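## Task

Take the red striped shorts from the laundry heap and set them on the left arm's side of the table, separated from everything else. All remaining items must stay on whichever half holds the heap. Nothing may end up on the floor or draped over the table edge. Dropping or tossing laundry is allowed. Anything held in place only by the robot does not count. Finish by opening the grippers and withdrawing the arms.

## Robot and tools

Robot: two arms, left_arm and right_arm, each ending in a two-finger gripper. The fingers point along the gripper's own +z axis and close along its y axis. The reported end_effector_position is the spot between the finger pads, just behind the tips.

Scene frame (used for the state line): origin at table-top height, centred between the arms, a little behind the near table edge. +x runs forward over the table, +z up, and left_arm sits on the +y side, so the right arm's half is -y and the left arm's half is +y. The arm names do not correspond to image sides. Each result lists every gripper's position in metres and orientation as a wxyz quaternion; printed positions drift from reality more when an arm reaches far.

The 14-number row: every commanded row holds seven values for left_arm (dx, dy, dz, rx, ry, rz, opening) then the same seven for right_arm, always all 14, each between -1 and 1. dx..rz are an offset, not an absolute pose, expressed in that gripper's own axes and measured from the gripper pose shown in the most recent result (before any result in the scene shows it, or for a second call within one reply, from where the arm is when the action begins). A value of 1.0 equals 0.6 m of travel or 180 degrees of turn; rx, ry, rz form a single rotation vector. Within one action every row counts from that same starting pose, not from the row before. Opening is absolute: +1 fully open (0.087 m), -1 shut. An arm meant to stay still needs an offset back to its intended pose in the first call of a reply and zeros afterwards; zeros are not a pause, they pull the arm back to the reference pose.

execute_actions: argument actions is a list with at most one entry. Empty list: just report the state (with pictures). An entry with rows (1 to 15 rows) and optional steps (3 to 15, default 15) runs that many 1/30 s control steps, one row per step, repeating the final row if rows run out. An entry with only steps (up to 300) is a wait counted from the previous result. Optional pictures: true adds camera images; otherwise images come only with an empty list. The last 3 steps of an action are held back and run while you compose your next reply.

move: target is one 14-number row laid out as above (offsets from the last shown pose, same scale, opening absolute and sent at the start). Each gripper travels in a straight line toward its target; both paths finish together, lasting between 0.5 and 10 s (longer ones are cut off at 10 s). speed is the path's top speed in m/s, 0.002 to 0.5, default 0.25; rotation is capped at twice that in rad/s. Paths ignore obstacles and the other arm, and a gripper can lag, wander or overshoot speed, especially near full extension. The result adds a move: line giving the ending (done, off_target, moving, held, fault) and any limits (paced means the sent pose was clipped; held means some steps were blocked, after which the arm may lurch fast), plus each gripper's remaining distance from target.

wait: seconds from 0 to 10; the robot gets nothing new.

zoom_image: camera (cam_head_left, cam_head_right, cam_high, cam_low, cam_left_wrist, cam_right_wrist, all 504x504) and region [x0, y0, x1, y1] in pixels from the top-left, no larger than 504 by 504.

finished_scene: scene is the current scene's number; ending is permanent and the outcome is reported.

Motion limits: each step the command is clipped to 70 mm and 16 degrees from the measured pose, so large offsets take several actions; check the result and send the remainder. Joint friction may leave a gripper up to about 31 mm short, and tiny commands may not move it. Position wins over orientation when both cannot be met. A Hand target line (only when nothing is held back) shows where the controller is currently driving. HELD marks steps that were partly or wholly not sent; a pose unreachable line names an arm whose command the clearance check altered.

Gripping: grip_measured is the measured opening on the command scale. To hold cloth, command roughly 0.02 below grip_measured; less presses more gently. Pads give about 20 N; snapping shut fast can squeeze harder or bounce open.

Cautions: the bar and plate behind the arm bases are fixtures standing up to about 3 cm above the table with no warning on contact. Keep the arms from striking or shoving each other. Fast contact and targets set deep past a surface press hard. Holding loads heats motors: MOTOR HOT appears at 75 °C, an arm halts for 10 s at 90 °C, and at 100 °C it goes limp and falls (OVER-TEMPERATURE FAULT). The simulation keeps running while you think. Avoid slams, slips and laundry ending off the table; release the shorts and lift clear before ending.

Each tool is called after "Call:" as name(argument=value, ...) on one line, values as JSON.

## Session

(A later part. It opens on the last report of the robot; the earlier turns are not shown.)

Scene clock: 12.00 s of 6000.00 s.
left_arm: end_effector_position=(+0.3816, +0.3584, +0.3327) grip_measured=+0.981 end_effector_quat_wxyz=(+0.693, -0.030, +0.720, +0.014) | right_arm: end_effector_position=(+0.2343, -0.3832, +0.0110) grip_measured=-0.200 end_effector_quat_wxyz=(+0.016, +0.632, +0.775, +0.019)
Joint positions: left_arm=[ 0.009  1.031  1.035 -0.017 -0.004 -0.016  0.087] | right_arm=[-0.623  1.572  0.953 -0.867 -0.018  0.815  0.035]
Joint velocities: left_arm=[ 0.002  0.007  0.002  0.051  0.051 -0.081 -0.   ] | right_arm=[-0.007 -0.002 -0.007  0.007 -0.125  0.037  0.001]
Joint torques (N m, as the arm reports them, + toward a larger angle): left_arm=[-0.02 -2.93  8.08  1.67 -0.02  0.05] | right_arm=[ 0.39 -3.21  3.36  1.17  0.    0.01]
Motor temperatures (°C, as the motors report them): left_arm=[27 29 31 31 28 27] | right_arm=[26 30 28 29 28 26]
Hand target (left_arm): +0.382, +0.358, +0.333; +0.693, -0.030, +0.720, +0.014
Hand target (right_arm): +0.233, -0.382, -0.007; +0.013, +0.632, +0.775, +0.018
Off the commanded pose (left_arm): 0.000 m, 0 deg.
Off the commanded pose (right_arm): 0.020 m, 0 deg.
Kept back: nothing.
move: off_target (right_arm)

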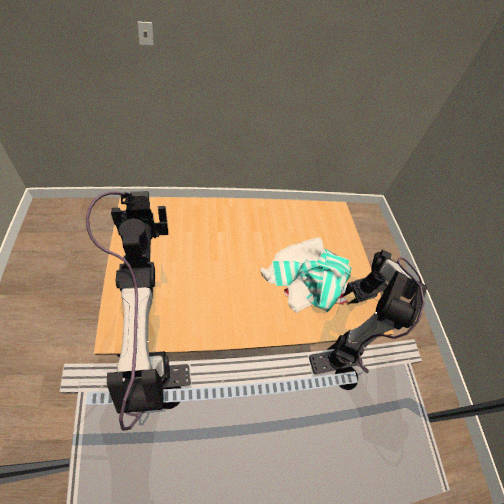

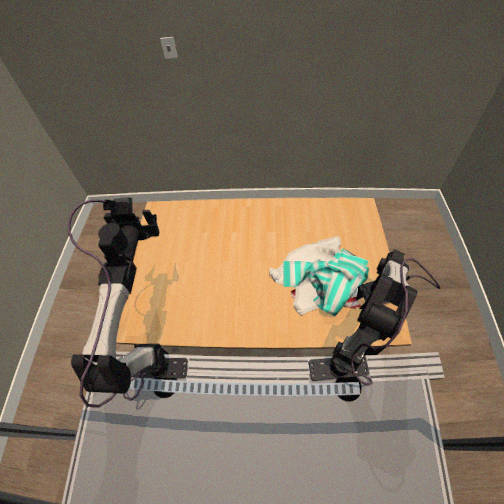

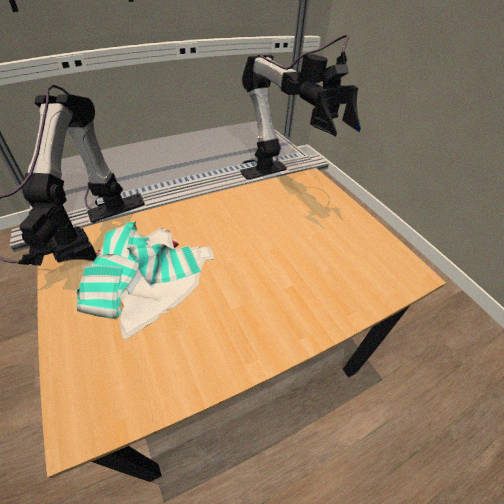

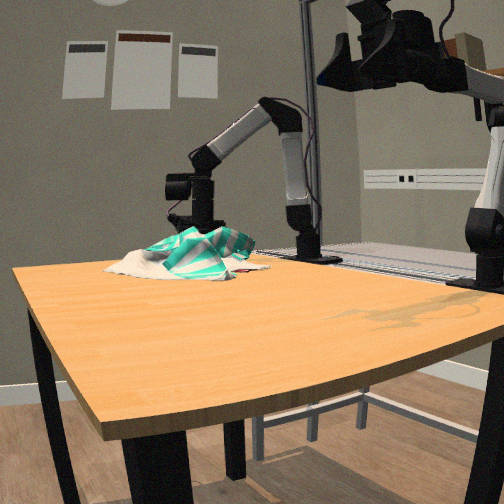

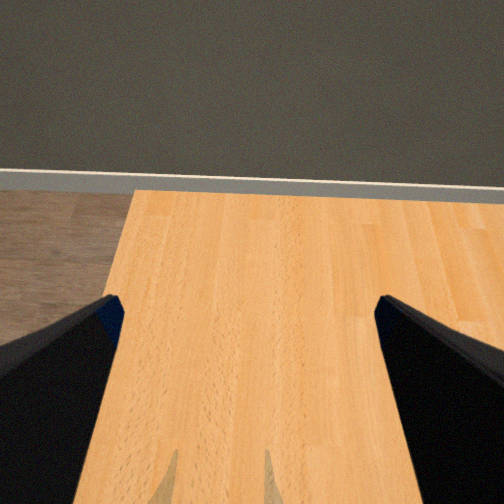

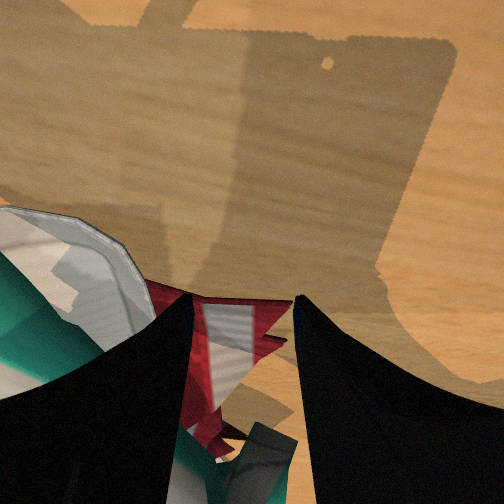

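Call:
move(target=[0,0,0,0,0,0,1,0,0,0.02,0,0,0,-1])

Call:
move(target=[0,0,0,0,0,0,1,-0.05,0,-0.2,0,0,0,-1], speed=0.12)

Scene clock: 12.93 s of 6000.00 s.
left_arm: end_effector_position=(+0.3816, +0.3584, +0.3327) grip_measured=+0.981 end_effector_quat_wxyz=(+0.693, -0.030, +0.720, +0.014) | right_arm: end_effector_position=(+0.2372, -0.3821, +0.0122) grip_measured=-0.971 end_effector_quat_wxyz=(+0.019, +0.631, +0.775, +0.027)
Joint positions: left_arm=[ 0.009  1.031  1.035 -0.017 -0.004 -0.016  0.087] | right_arm=[-0.623  1.57   0.955 -0.862 -0.032  0.813  0.001]
Joint velocities: left_arm=[ 0.017 -0.012  0.007 -0.007 -0.037 -0.022 -0.001] | right_arm=[-0.002  0.012 -0.002  0.022 -0.051 -0.066  0.   ]
Joint torques (N m, as the arm reports them, + toward a larger angle): left_arm=[ 0.01 -3.01  7.97  1.67 -0.02  0.05] | right_arm=[ 0.21 -4.06  4.82  0.91  0.12  0.01]
Motor temperatures (°C, as the motors report them): left_arm=[27 29 31 31 28 27] | right_arm=[26 30 28 29 28 26]
Hand target (left_arm): +0.382, +0.358, +0.333; +0.693, -0.030, +0.720, +0.014
Hand target (right_arm): +0.235, -0.383, -0.000; +0.016, +0.632, +0.775, +0.019
Off the commanded pose (left_arm): 0.000 m, 0 deg.
Off the commanded pose (right_arm): 0.013 m, 1 deg.
Kept back: nothing.
move: off_target (right_arm)

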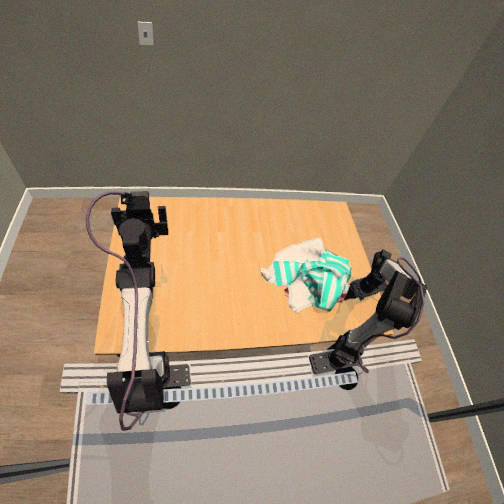

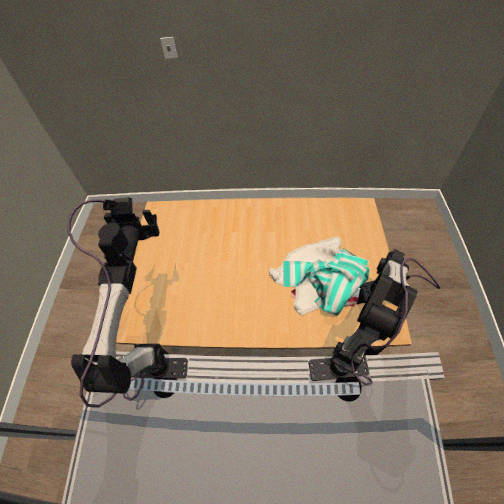

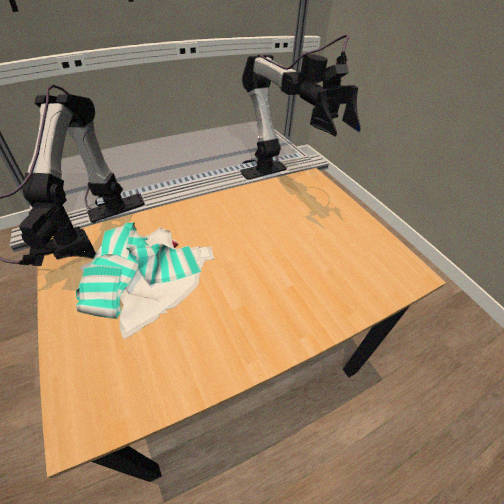

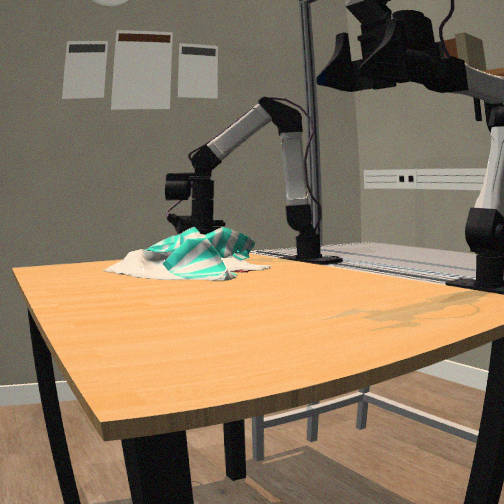

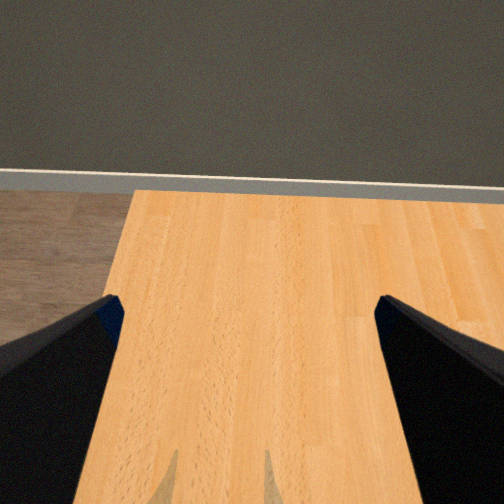

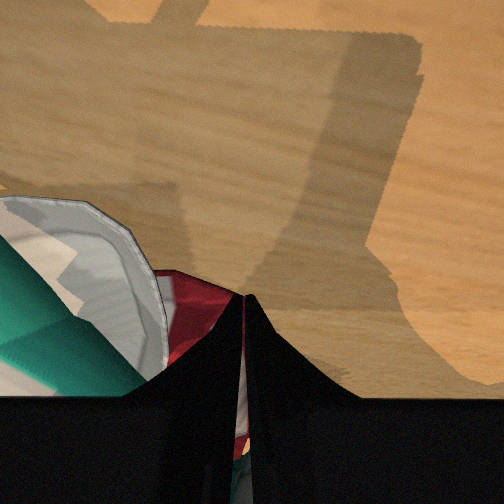

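Scene clock: 14.57 s of 6000.00 s.
left_arm: end_effector_position=(+0.3816, +0.3584, +0.3327) grip_measured=+0.981 end_effector_quat_wxyz=(+0.693, -0.030, +0.720, +0.014) | right_arm: end_effector_position=(+0.2394, -0.4135, +0.1289) grip_measured=-0.971 end_effector_quat_wxyz=(+0.030, +0.632, +0.774, +0.024)
Joint positions: left_arm=[ 0.009  1.031  1.035 -0.017 -0.004 -0.016  0.087] | right_arm=[-0.706  1.541  1.404 -1.322 -0.034  0.735  0.001]
Joint velocities: left_arm=[ 0.012 -0.002 -0.007 -0.022 -0.051 -0.037 -0.001] | right_arm=[ 0.007  0.007  0.012 -0.051  0.051 -0.007 -0.001]
Joint torques (N m, as the arm reports them, + toward a larger angle): left_arm=[-0.18 -2.91  8.02  1.67 -0.03  0.03] | right_arm=[-0.65 -5.8   9.08  0.22 -0.07 -0.07]
Motor temperatures (°C, as the motors report them): left_arm=[27 29 32 31 28 27] | right_arm=[26 30 28 29 28 26]
Hand target (left_arm): +0.382, +0.358, +0.333; +0.693, -0.030, +0.720, +0.014
Hand target (right_arm): +0.235, -0.412, +0.132; +0.020, +0.631, +0.775, +0.027
Off the commanded pose (left_arm): 0.000 m, 0 deg.
Off the commanded pose (right_arm): 0.005 m, 1 deg.
Kept back: nothing.
move: done

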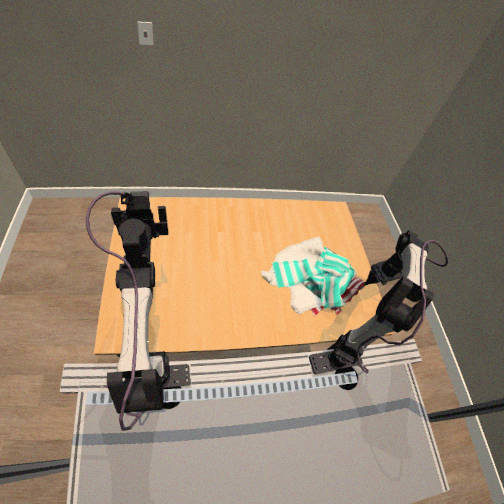

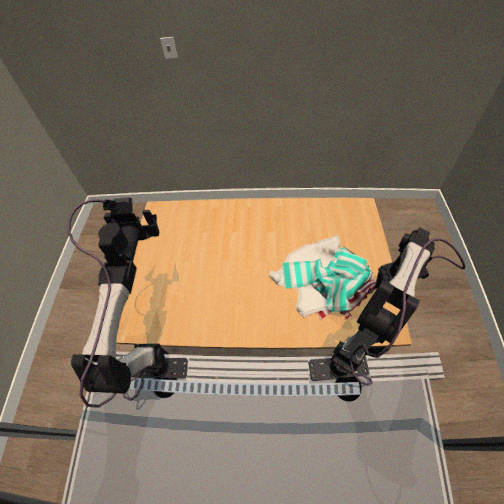

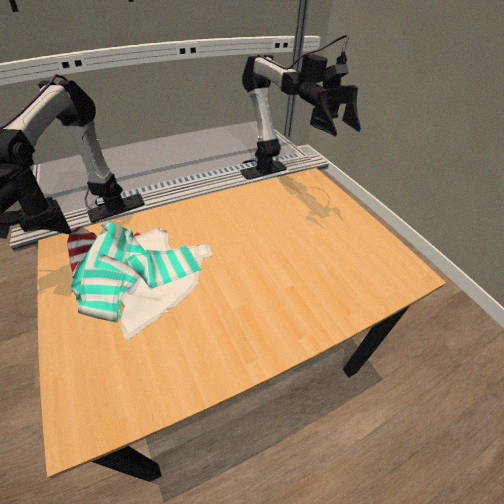

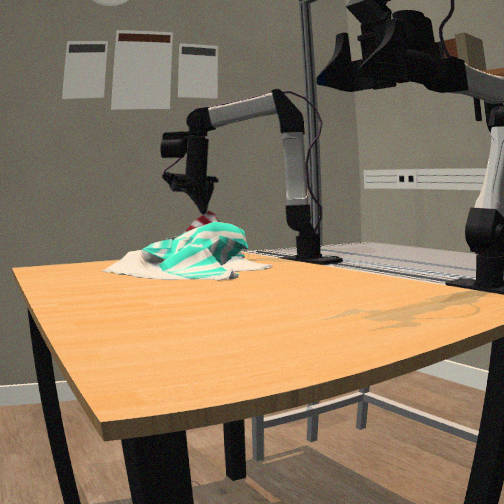

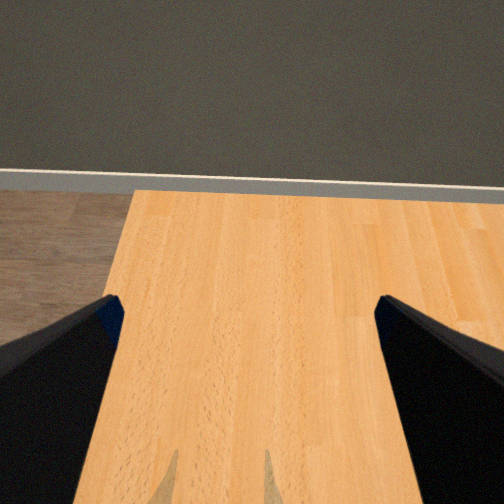

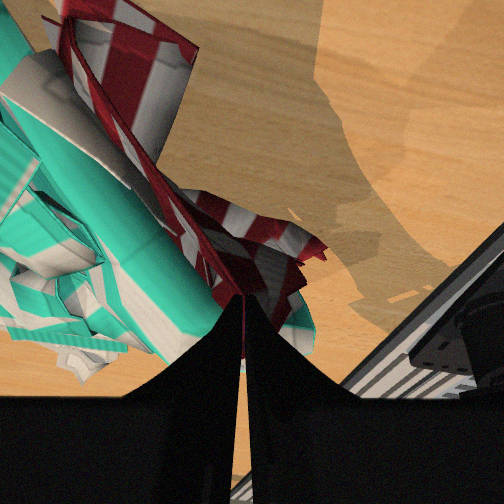

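Call:
move(target=[0,0.2,-0.25,-0.3,0,0,1,0.07,0.07,-0.54,-0.33,0,0,-1], speed=0.2)

Scene clock: 18.00 s of 6000.00 s.
left_arm: end_effector_position=(+0.2302, +0.4693, +0.3428) grip_measured=+0.981 end_effector_quat_wxyz=(+0.615, -0.341, +0.627, +0.335) | right_arm: end_effector_position=(+0.2491, -0.3612, +0.4497) grip_measured=-0.971 end_effector_quat_wxyz=(+0.380, +0.527, +0.643, +0.406)
Joint positions: left_arm=[-0.158  0.76   0.965 -0.203 -1.106 -0.016  0.087] | right_arm=[-1.109  1.346  2.151 -1.559 -1.025  0.783  0.001]
Joint velocities: left_arm=[ 0.012 -0.007 -0.007 -0.022 -0.037  0.081 -0.001] | right_arm=[ 0.002 -0.007 -0.002  0.022 -0.037  0.022  0.   ]
Joint torques (N m, as the arm reports them, + toward a larger angle): left_arm=[ 0.1  -1.34  5.4   1.24 -0.06  0.05] | right_arm=[-0.51 -1.36  6.72  1.17 -0.41  0.09]
Motor temperatures (°C, as the motors report them): left_arm=[27 29 32 32 28 27] | right_arm=[26 30 28 29 28 26]
Hand target (left_arm): +0.226, +0.470, +0.337; +0.610, -0.340, +0.630, +0.341
Hand target (right_arm): +0.248, -0.359, +0.453; +0.373, +0.534, +0.636, +0.414
Off the commanded pose (left_arm): 0.009 m, 2 deg.
Off the commanded pose (right_arm): 0.006 m, 5 deg.
joint sent to its limit (right arm) — the command would take joint 4 (wrist pitch) past its lower limit, so that joint was sent only as far as its limit.
Kept back: nothing.
move: off_target (right_arm)

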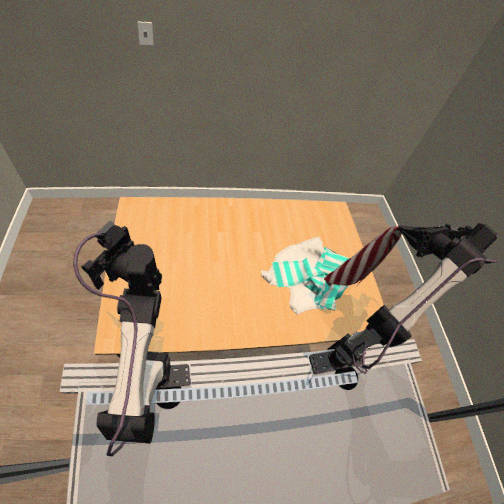

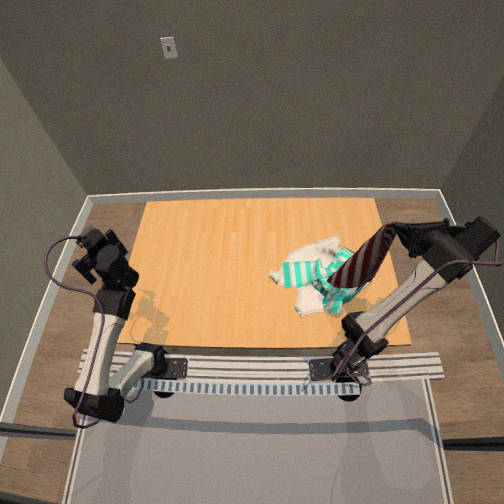

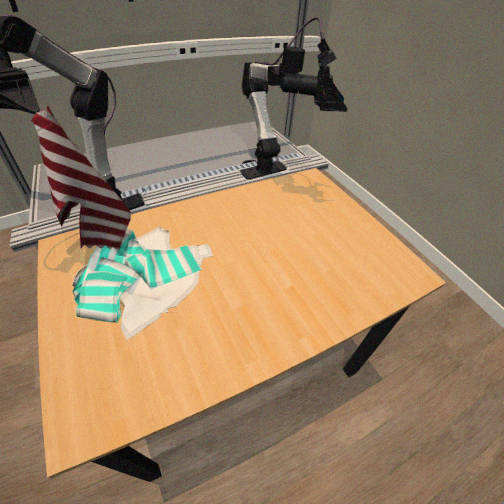

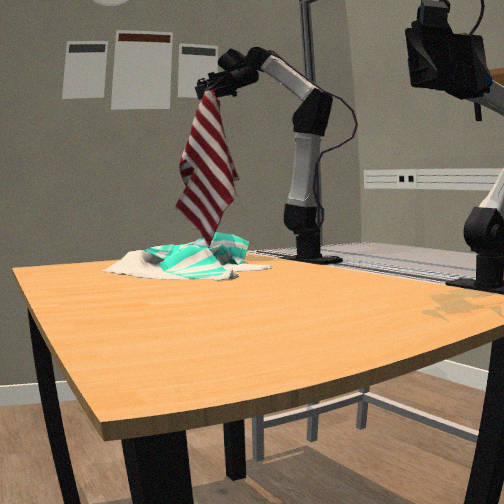

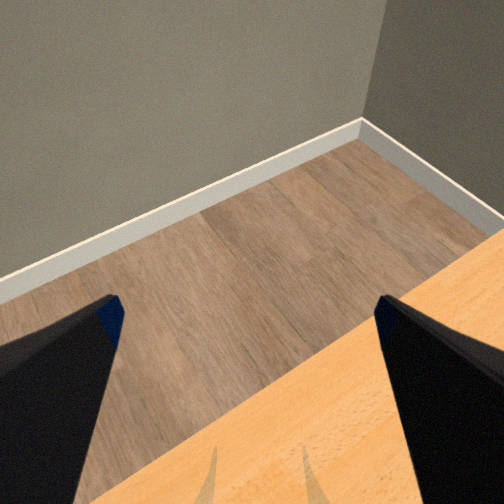

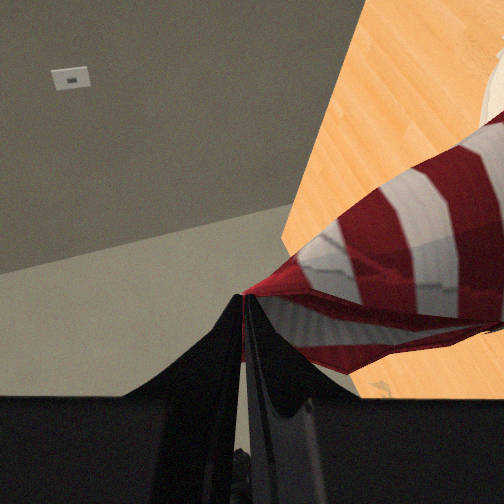

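Call:
move(target=[0,0,0,0,0,0,1,0.95,0.23,0.27,-0.017,0.27,-0.11,-1], speed=0.3)

Scene clock: 21.23 s of 6000.00 s.
left_arm: end_effector_position=(+0.2300, +0.4694, +0.3427) grip_measured=+0.981 end_effector_quat_wxyz=(+0.615, -0.341, +0.627, +0.335) | right_arm: end_effector_position=(+0.3634, +0.2178, +0.4755) grip_measured=-0.971 end_effector_quat_wxyz=(+0.220, +0.208, +0.686, +0.662)
Joint positions: left_arm=[-0.158  0.76   0.965 -0.203 -1.106 -0.016  0.087] | right_arm=[ 0.835  2.291  2.843 -0.591 -0.048  1.492  0.001]
Joint velocities: left_arm=[-0.007 -0.012 -0.022  0.022  0.007  0.037 -0.001] | right_arm=[-0.017 -0.007 -0.002  0.022 -0.007  0.007  0.001]
Joint torques (N m, as the arm reports them, + toward a larger angle): left_arm=[-0.11 -0.06  7.17  1.34 -0.02  0.04] | right_arm=[  1.61 -10.76   9.14   1.98  -0.05   0.04]
Motor temperatures (°C, as the motors report them): left_arm=[27 29 32 32 28 27] | right_arm=[26 31 29 30 28 26]
Hand target (left_arm): +0.230, +0.469, +0.343; +0.615, -0.340, +0.627, +0.335
Hand target (right_arm): +0.358, +0.226, +0.478; +0.215, +0.206, +0.679, +0.671
Off the commanded pose (left_arm): 0.000 m, 0 deg.
Off the commanded pose (right_arm): 0.020 m, 22 deg; orientation clipped at the last step of the last action.
elbow stopped short (right arm): the move would have taken joint 3 (elbow) straighter than the controller allows; a more bent joint 3 avoids this.
Kept back: nothing.
move: off_target (right_arm); limits=paced

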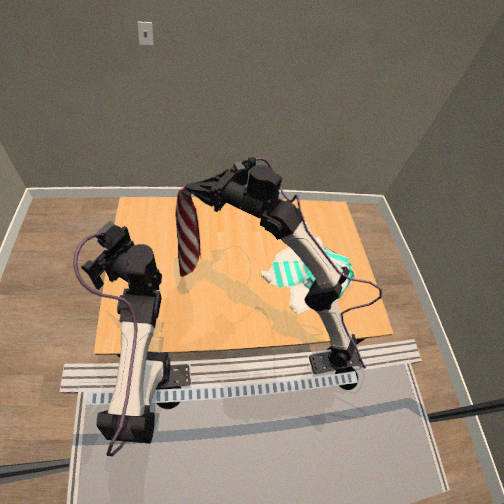

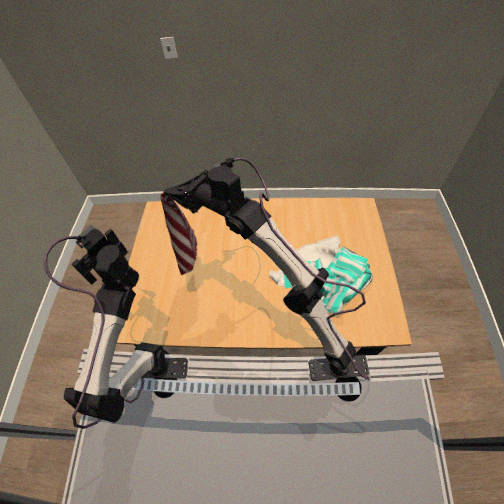

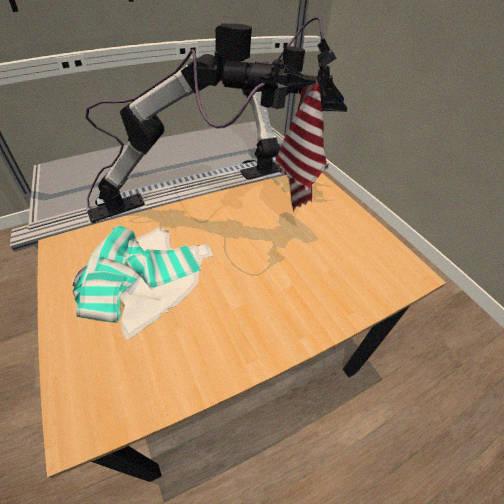

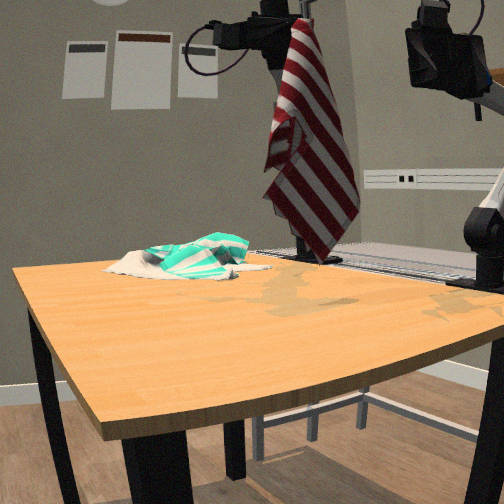

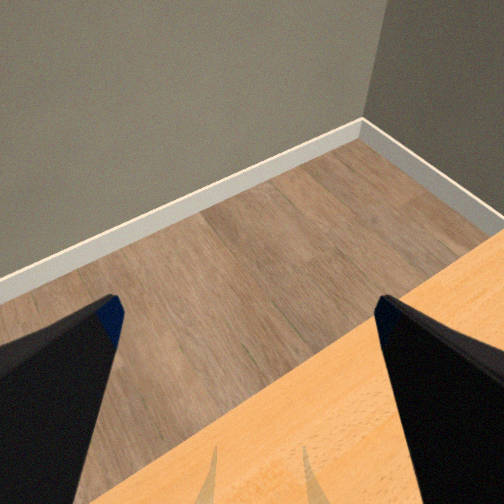

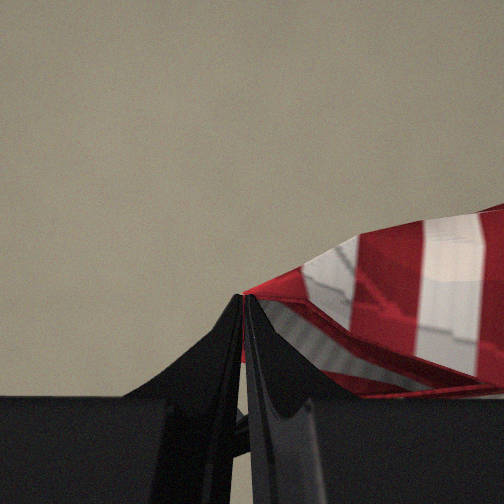

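Local y is up. Lower while tilting the fingers down, then release.

Call:
move(target=[0,0,0,0,0,0,1,0,-0.38,0,0.22,0,0,-1], speed=0.3)

Call:
move(target=[0,0,0,0,0,0,1,0,0,0,0,0,0,1])

Call:
move(target=[0,0,0,0,0,0,1,0,0,-0.3,0,0,0,1], speed=0.25)

Scene clock: 23.30 s of 6000.00 s.
left_arm: end_effector_position=(+0.2300, +0.4694, +0.3427) grip_measured=+0.981 end_effector_quat_wxyz=(+0.615, -0.341, +0.627, +0.335) | right_arm: end_effector_position=(+0.3677, +0.2107, +0.2531) grip_measured=-0.971 end_effector_quat_wxyz=(+0.139, +0.275, +0.863, +0.400)
Joint positions: left_arm=[-0.158  0.76   0.965 -0.203 -1.106 -0.016  0.087] | right_arm=[ 0.819  2.327  2.565 -0.945  0.002  1.482  0.001]
Joint velocities: left_arm=[ 0.017 -0.002 -0.007  0.007 -0.037 -0.051 -0.   ] | right_arm=[ 0.007  0.007 -0.012 -0.081 -0.081  0.051 -0.001]
Joint torques (N m, as the arm reports them, + toward a larger angle): left_arm=[ 0.07 -0.08  7.21  1.35 -0.04  0.07] | right_arm=[  0.07 -12.42   9.9    1.41  -0.01  -0.15]
Motor temperatures (°C, as the motors report them): left_arm=[27 28 32 32 28 27] | right_arm=[26 32 29 30 28 26]
Hand target (left_arm): +0.230, +0.469, +0.343; +0.615, -0.341, +0.627, +0.335
Hand target (right_arm): +0.367, +0.209, +0.248; +0.138, +0.273, +0.868, +0.391
Off the commanded pose (left_arm): 0.000 m, 0 deg.
Off the commanded pose (right_arm): 0.006 m, 1 deg.
Kept back: nothing.
move: done

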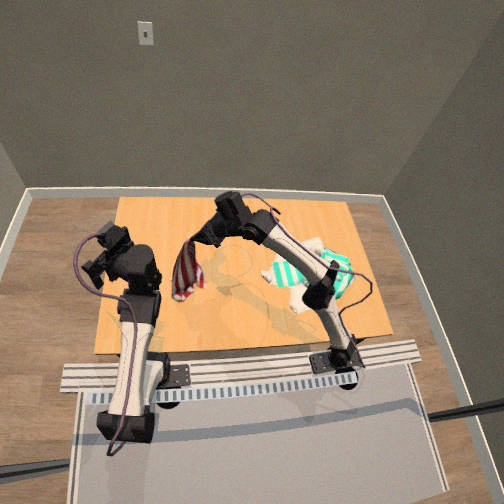

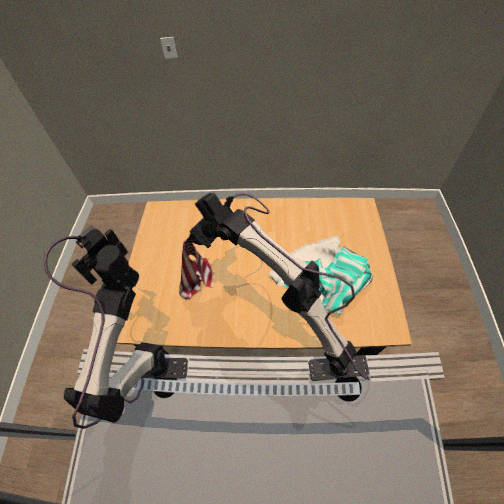

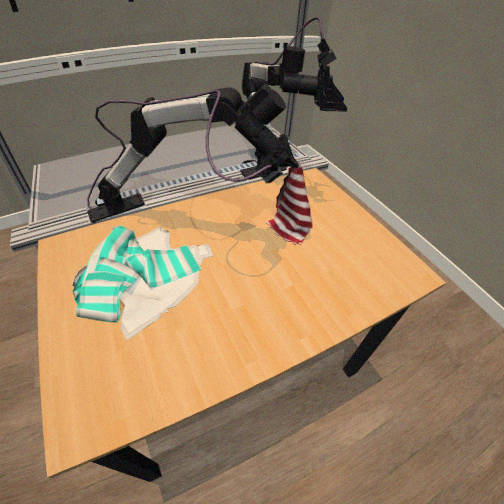

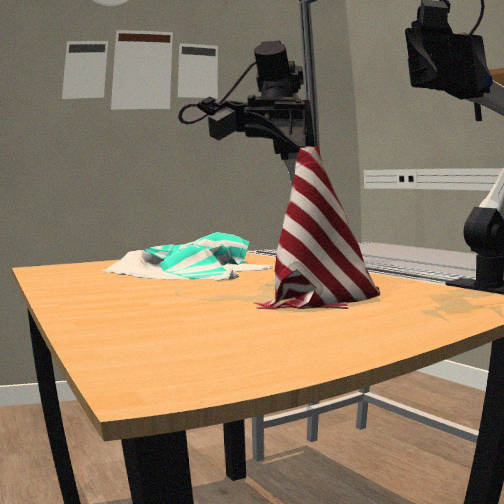

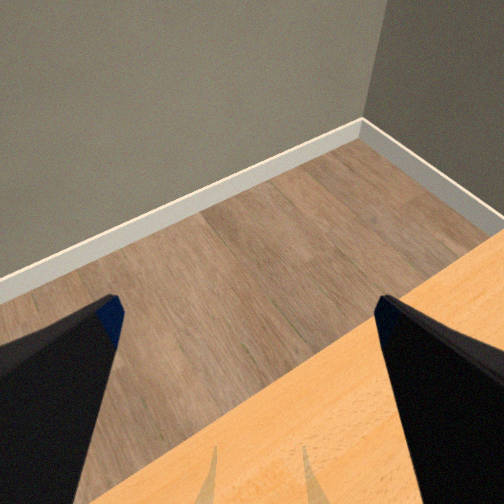

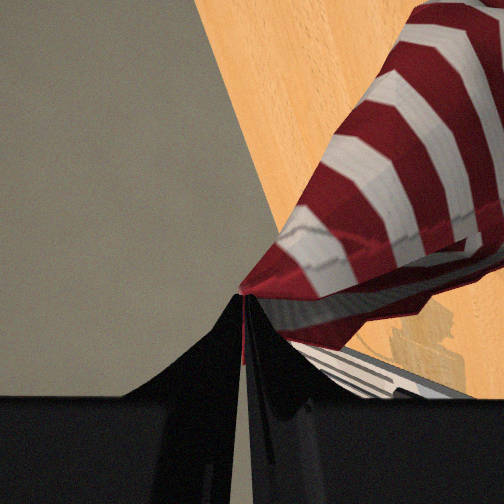

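Scene clock: 23.80 s of 6000.00 s.
left_arm: end_effector_position=(+0.2300, +0.4694, +0.3427) grip_measured=+0.981 end_effector_quat_wxyz=(+0.615, -0.341, +0.627, +0.335) | right_arm: end_effector_position=(+0.3677, +0.2107, +0.2531) grip_measured=+1.000 end_effector_quat_wxyz=(+0.139, +0.275, +0.863, +0.400)
Joint positions: left_arm=[-0.158  0.76   0.965 -0.203 -1.106 -0.016  0.087] | right_arm=[ 0.819  2.327  2.565 -0.945  0.002  1.482  0.087]
Joint velocities: left_arm=[ 0.007  0.007  0.007 -0.051 -0.007  0.022 -0.001] | right_arm=[-0.002 -0.017 -0.007  0.007 -0.022 -0.051  0.   ]
Joint torques (N m, as the arm reports them, + toward a larger angle): left_arm=[0.05 0.17 7.17 1.27 0.01 0.03] | right_arm=[  0.14 -13.57   8.24   1.6    0.01  -0.06]
Motor temperatures (°C, as the motors report them): left_arm=[27 28 32 32 28 27] | right_arm=[26 32 29 31 28 26]
Hand target (left_arm): +0.230, +0.469, +0.343; +0.615, -0.341, +0.627, +0.335
Hand target (right_arm): +0.368, +0.211, +0.253; +0.139, +0.275, +0.863, +0.400
Off the commanded pose (left_arm): 0.000 m, 0 deg.
Off the commanded pose (right_arm): 0.000 m, 0 deg.
Kept back: nothing.
move: done

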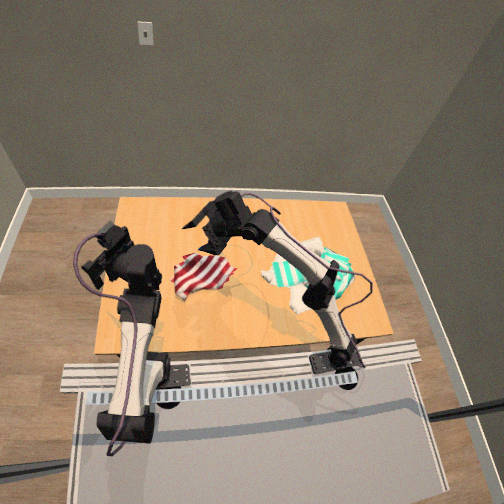

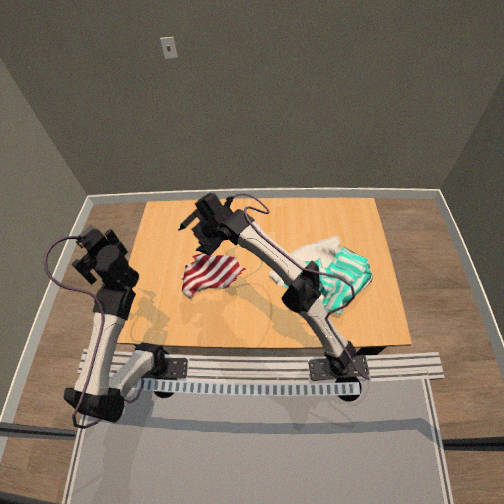

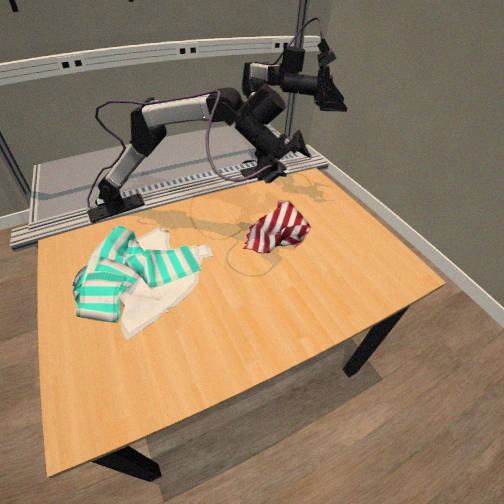

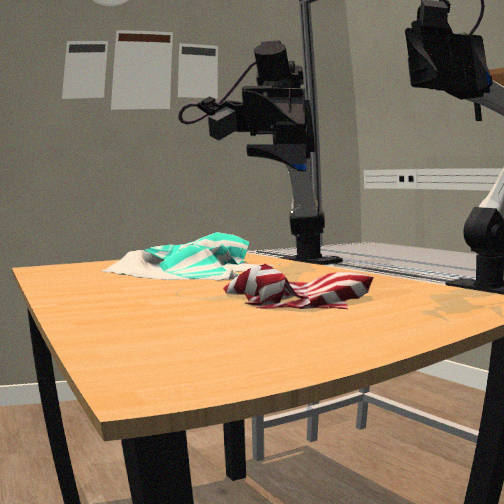

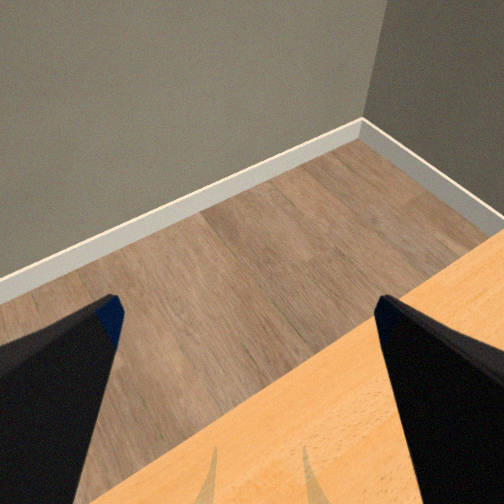

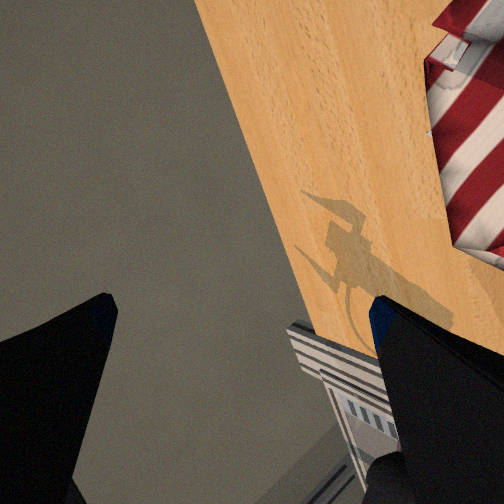

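Scene clock: 25.17 s of 6000.00 s.
left_arm: end_effector_position=(+0.2300, +0.4694, +0.3427) grip_measured=+0.981 end_effector_quat_wxyz=(+0.615, -0.341, +0.627, +0.335) | right_arm: end_effector_position=(+0.2868, +0.1015, +0.3699) grip_measured=+1.000 end_effector_quat_wxyz=(+0.142, +0.274, +0.859, +0.409)
Joint positions: left_arm=[-0.158  0.76   0.965 -0.203 -1.106 -0.016  0.087] | right_arm=[ 0.819  1.887  2.395 -1.194  0.003  1.482  0.087]
Joint velocities: left_arm=[ 0.007  0.002  0.002  0.051 -0.037 -0.051  0.001] | right_arm=[-0.012  0.007 -0.017 -0.051  0.007  0.007  0.   ]
Joint torques (N m, as the arm reports them, + toward a larger angle): left_arm=[-0.03  0.08  7.32  1.35 -0.02  0.04] | right_arm=[ 0.46 -8.28  7.88  1.41  0.03 -0.04]
Motor temperatures (°C, as the motors report them): left_arm=[27 28 32 32 28 27] | right_arm=[26 33 29 31 28 26]
Hand target (left_arm): +0.230, +0.469, +0.343; +0.615, -0.341, +0.627, +0.335
Hand target (right_arm): +0.283, +0.100, +0.367; +0.139, +0.275, +0.863, +0.400
Off the commanded pose (left_arm): 0.000 m, 0 deg.
Off the commanded pose (right_arm): 0.003 m, 1 deg.
Kept back: nothing.
move: done

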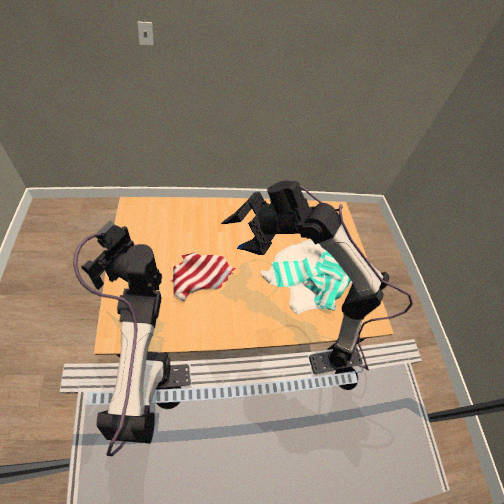

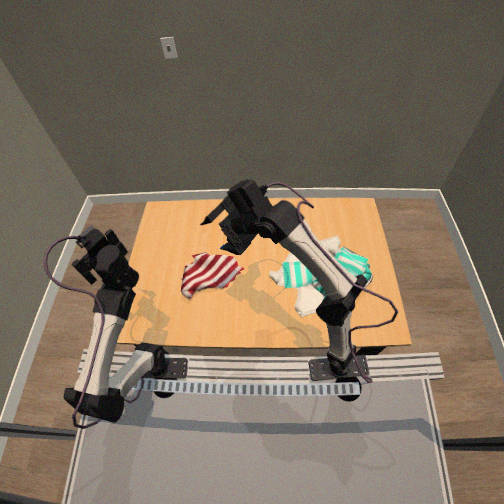

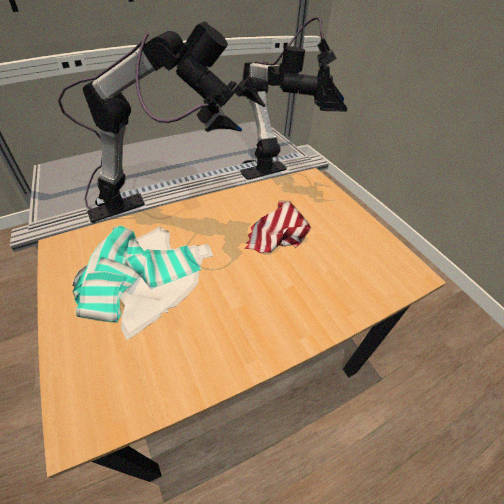

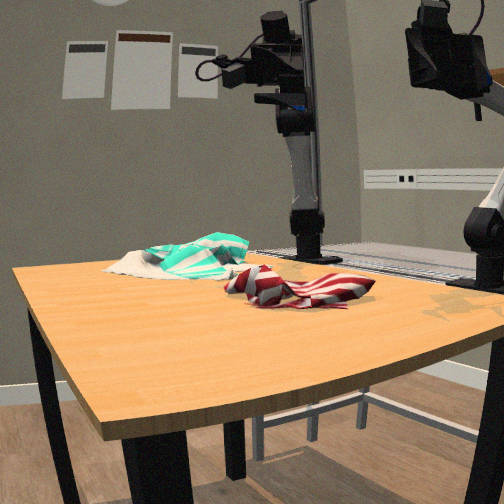

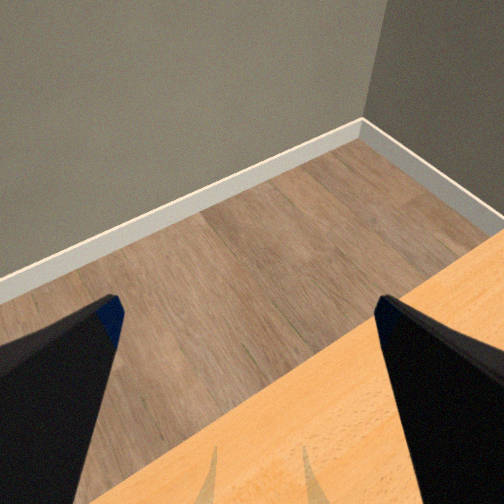

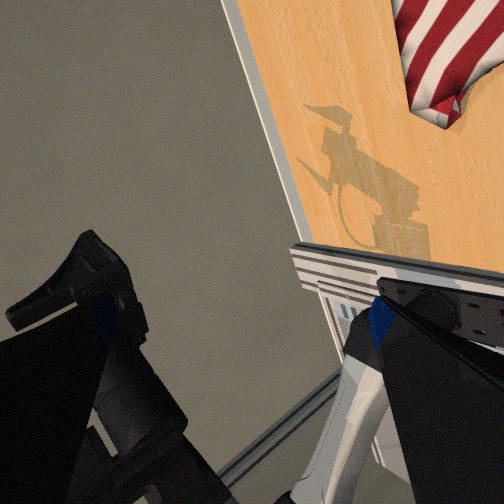

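The gap is about 10 cm, and each piece is on its own half.

Call:
finished_scene(scene=2)

The scene is finished: the task was done.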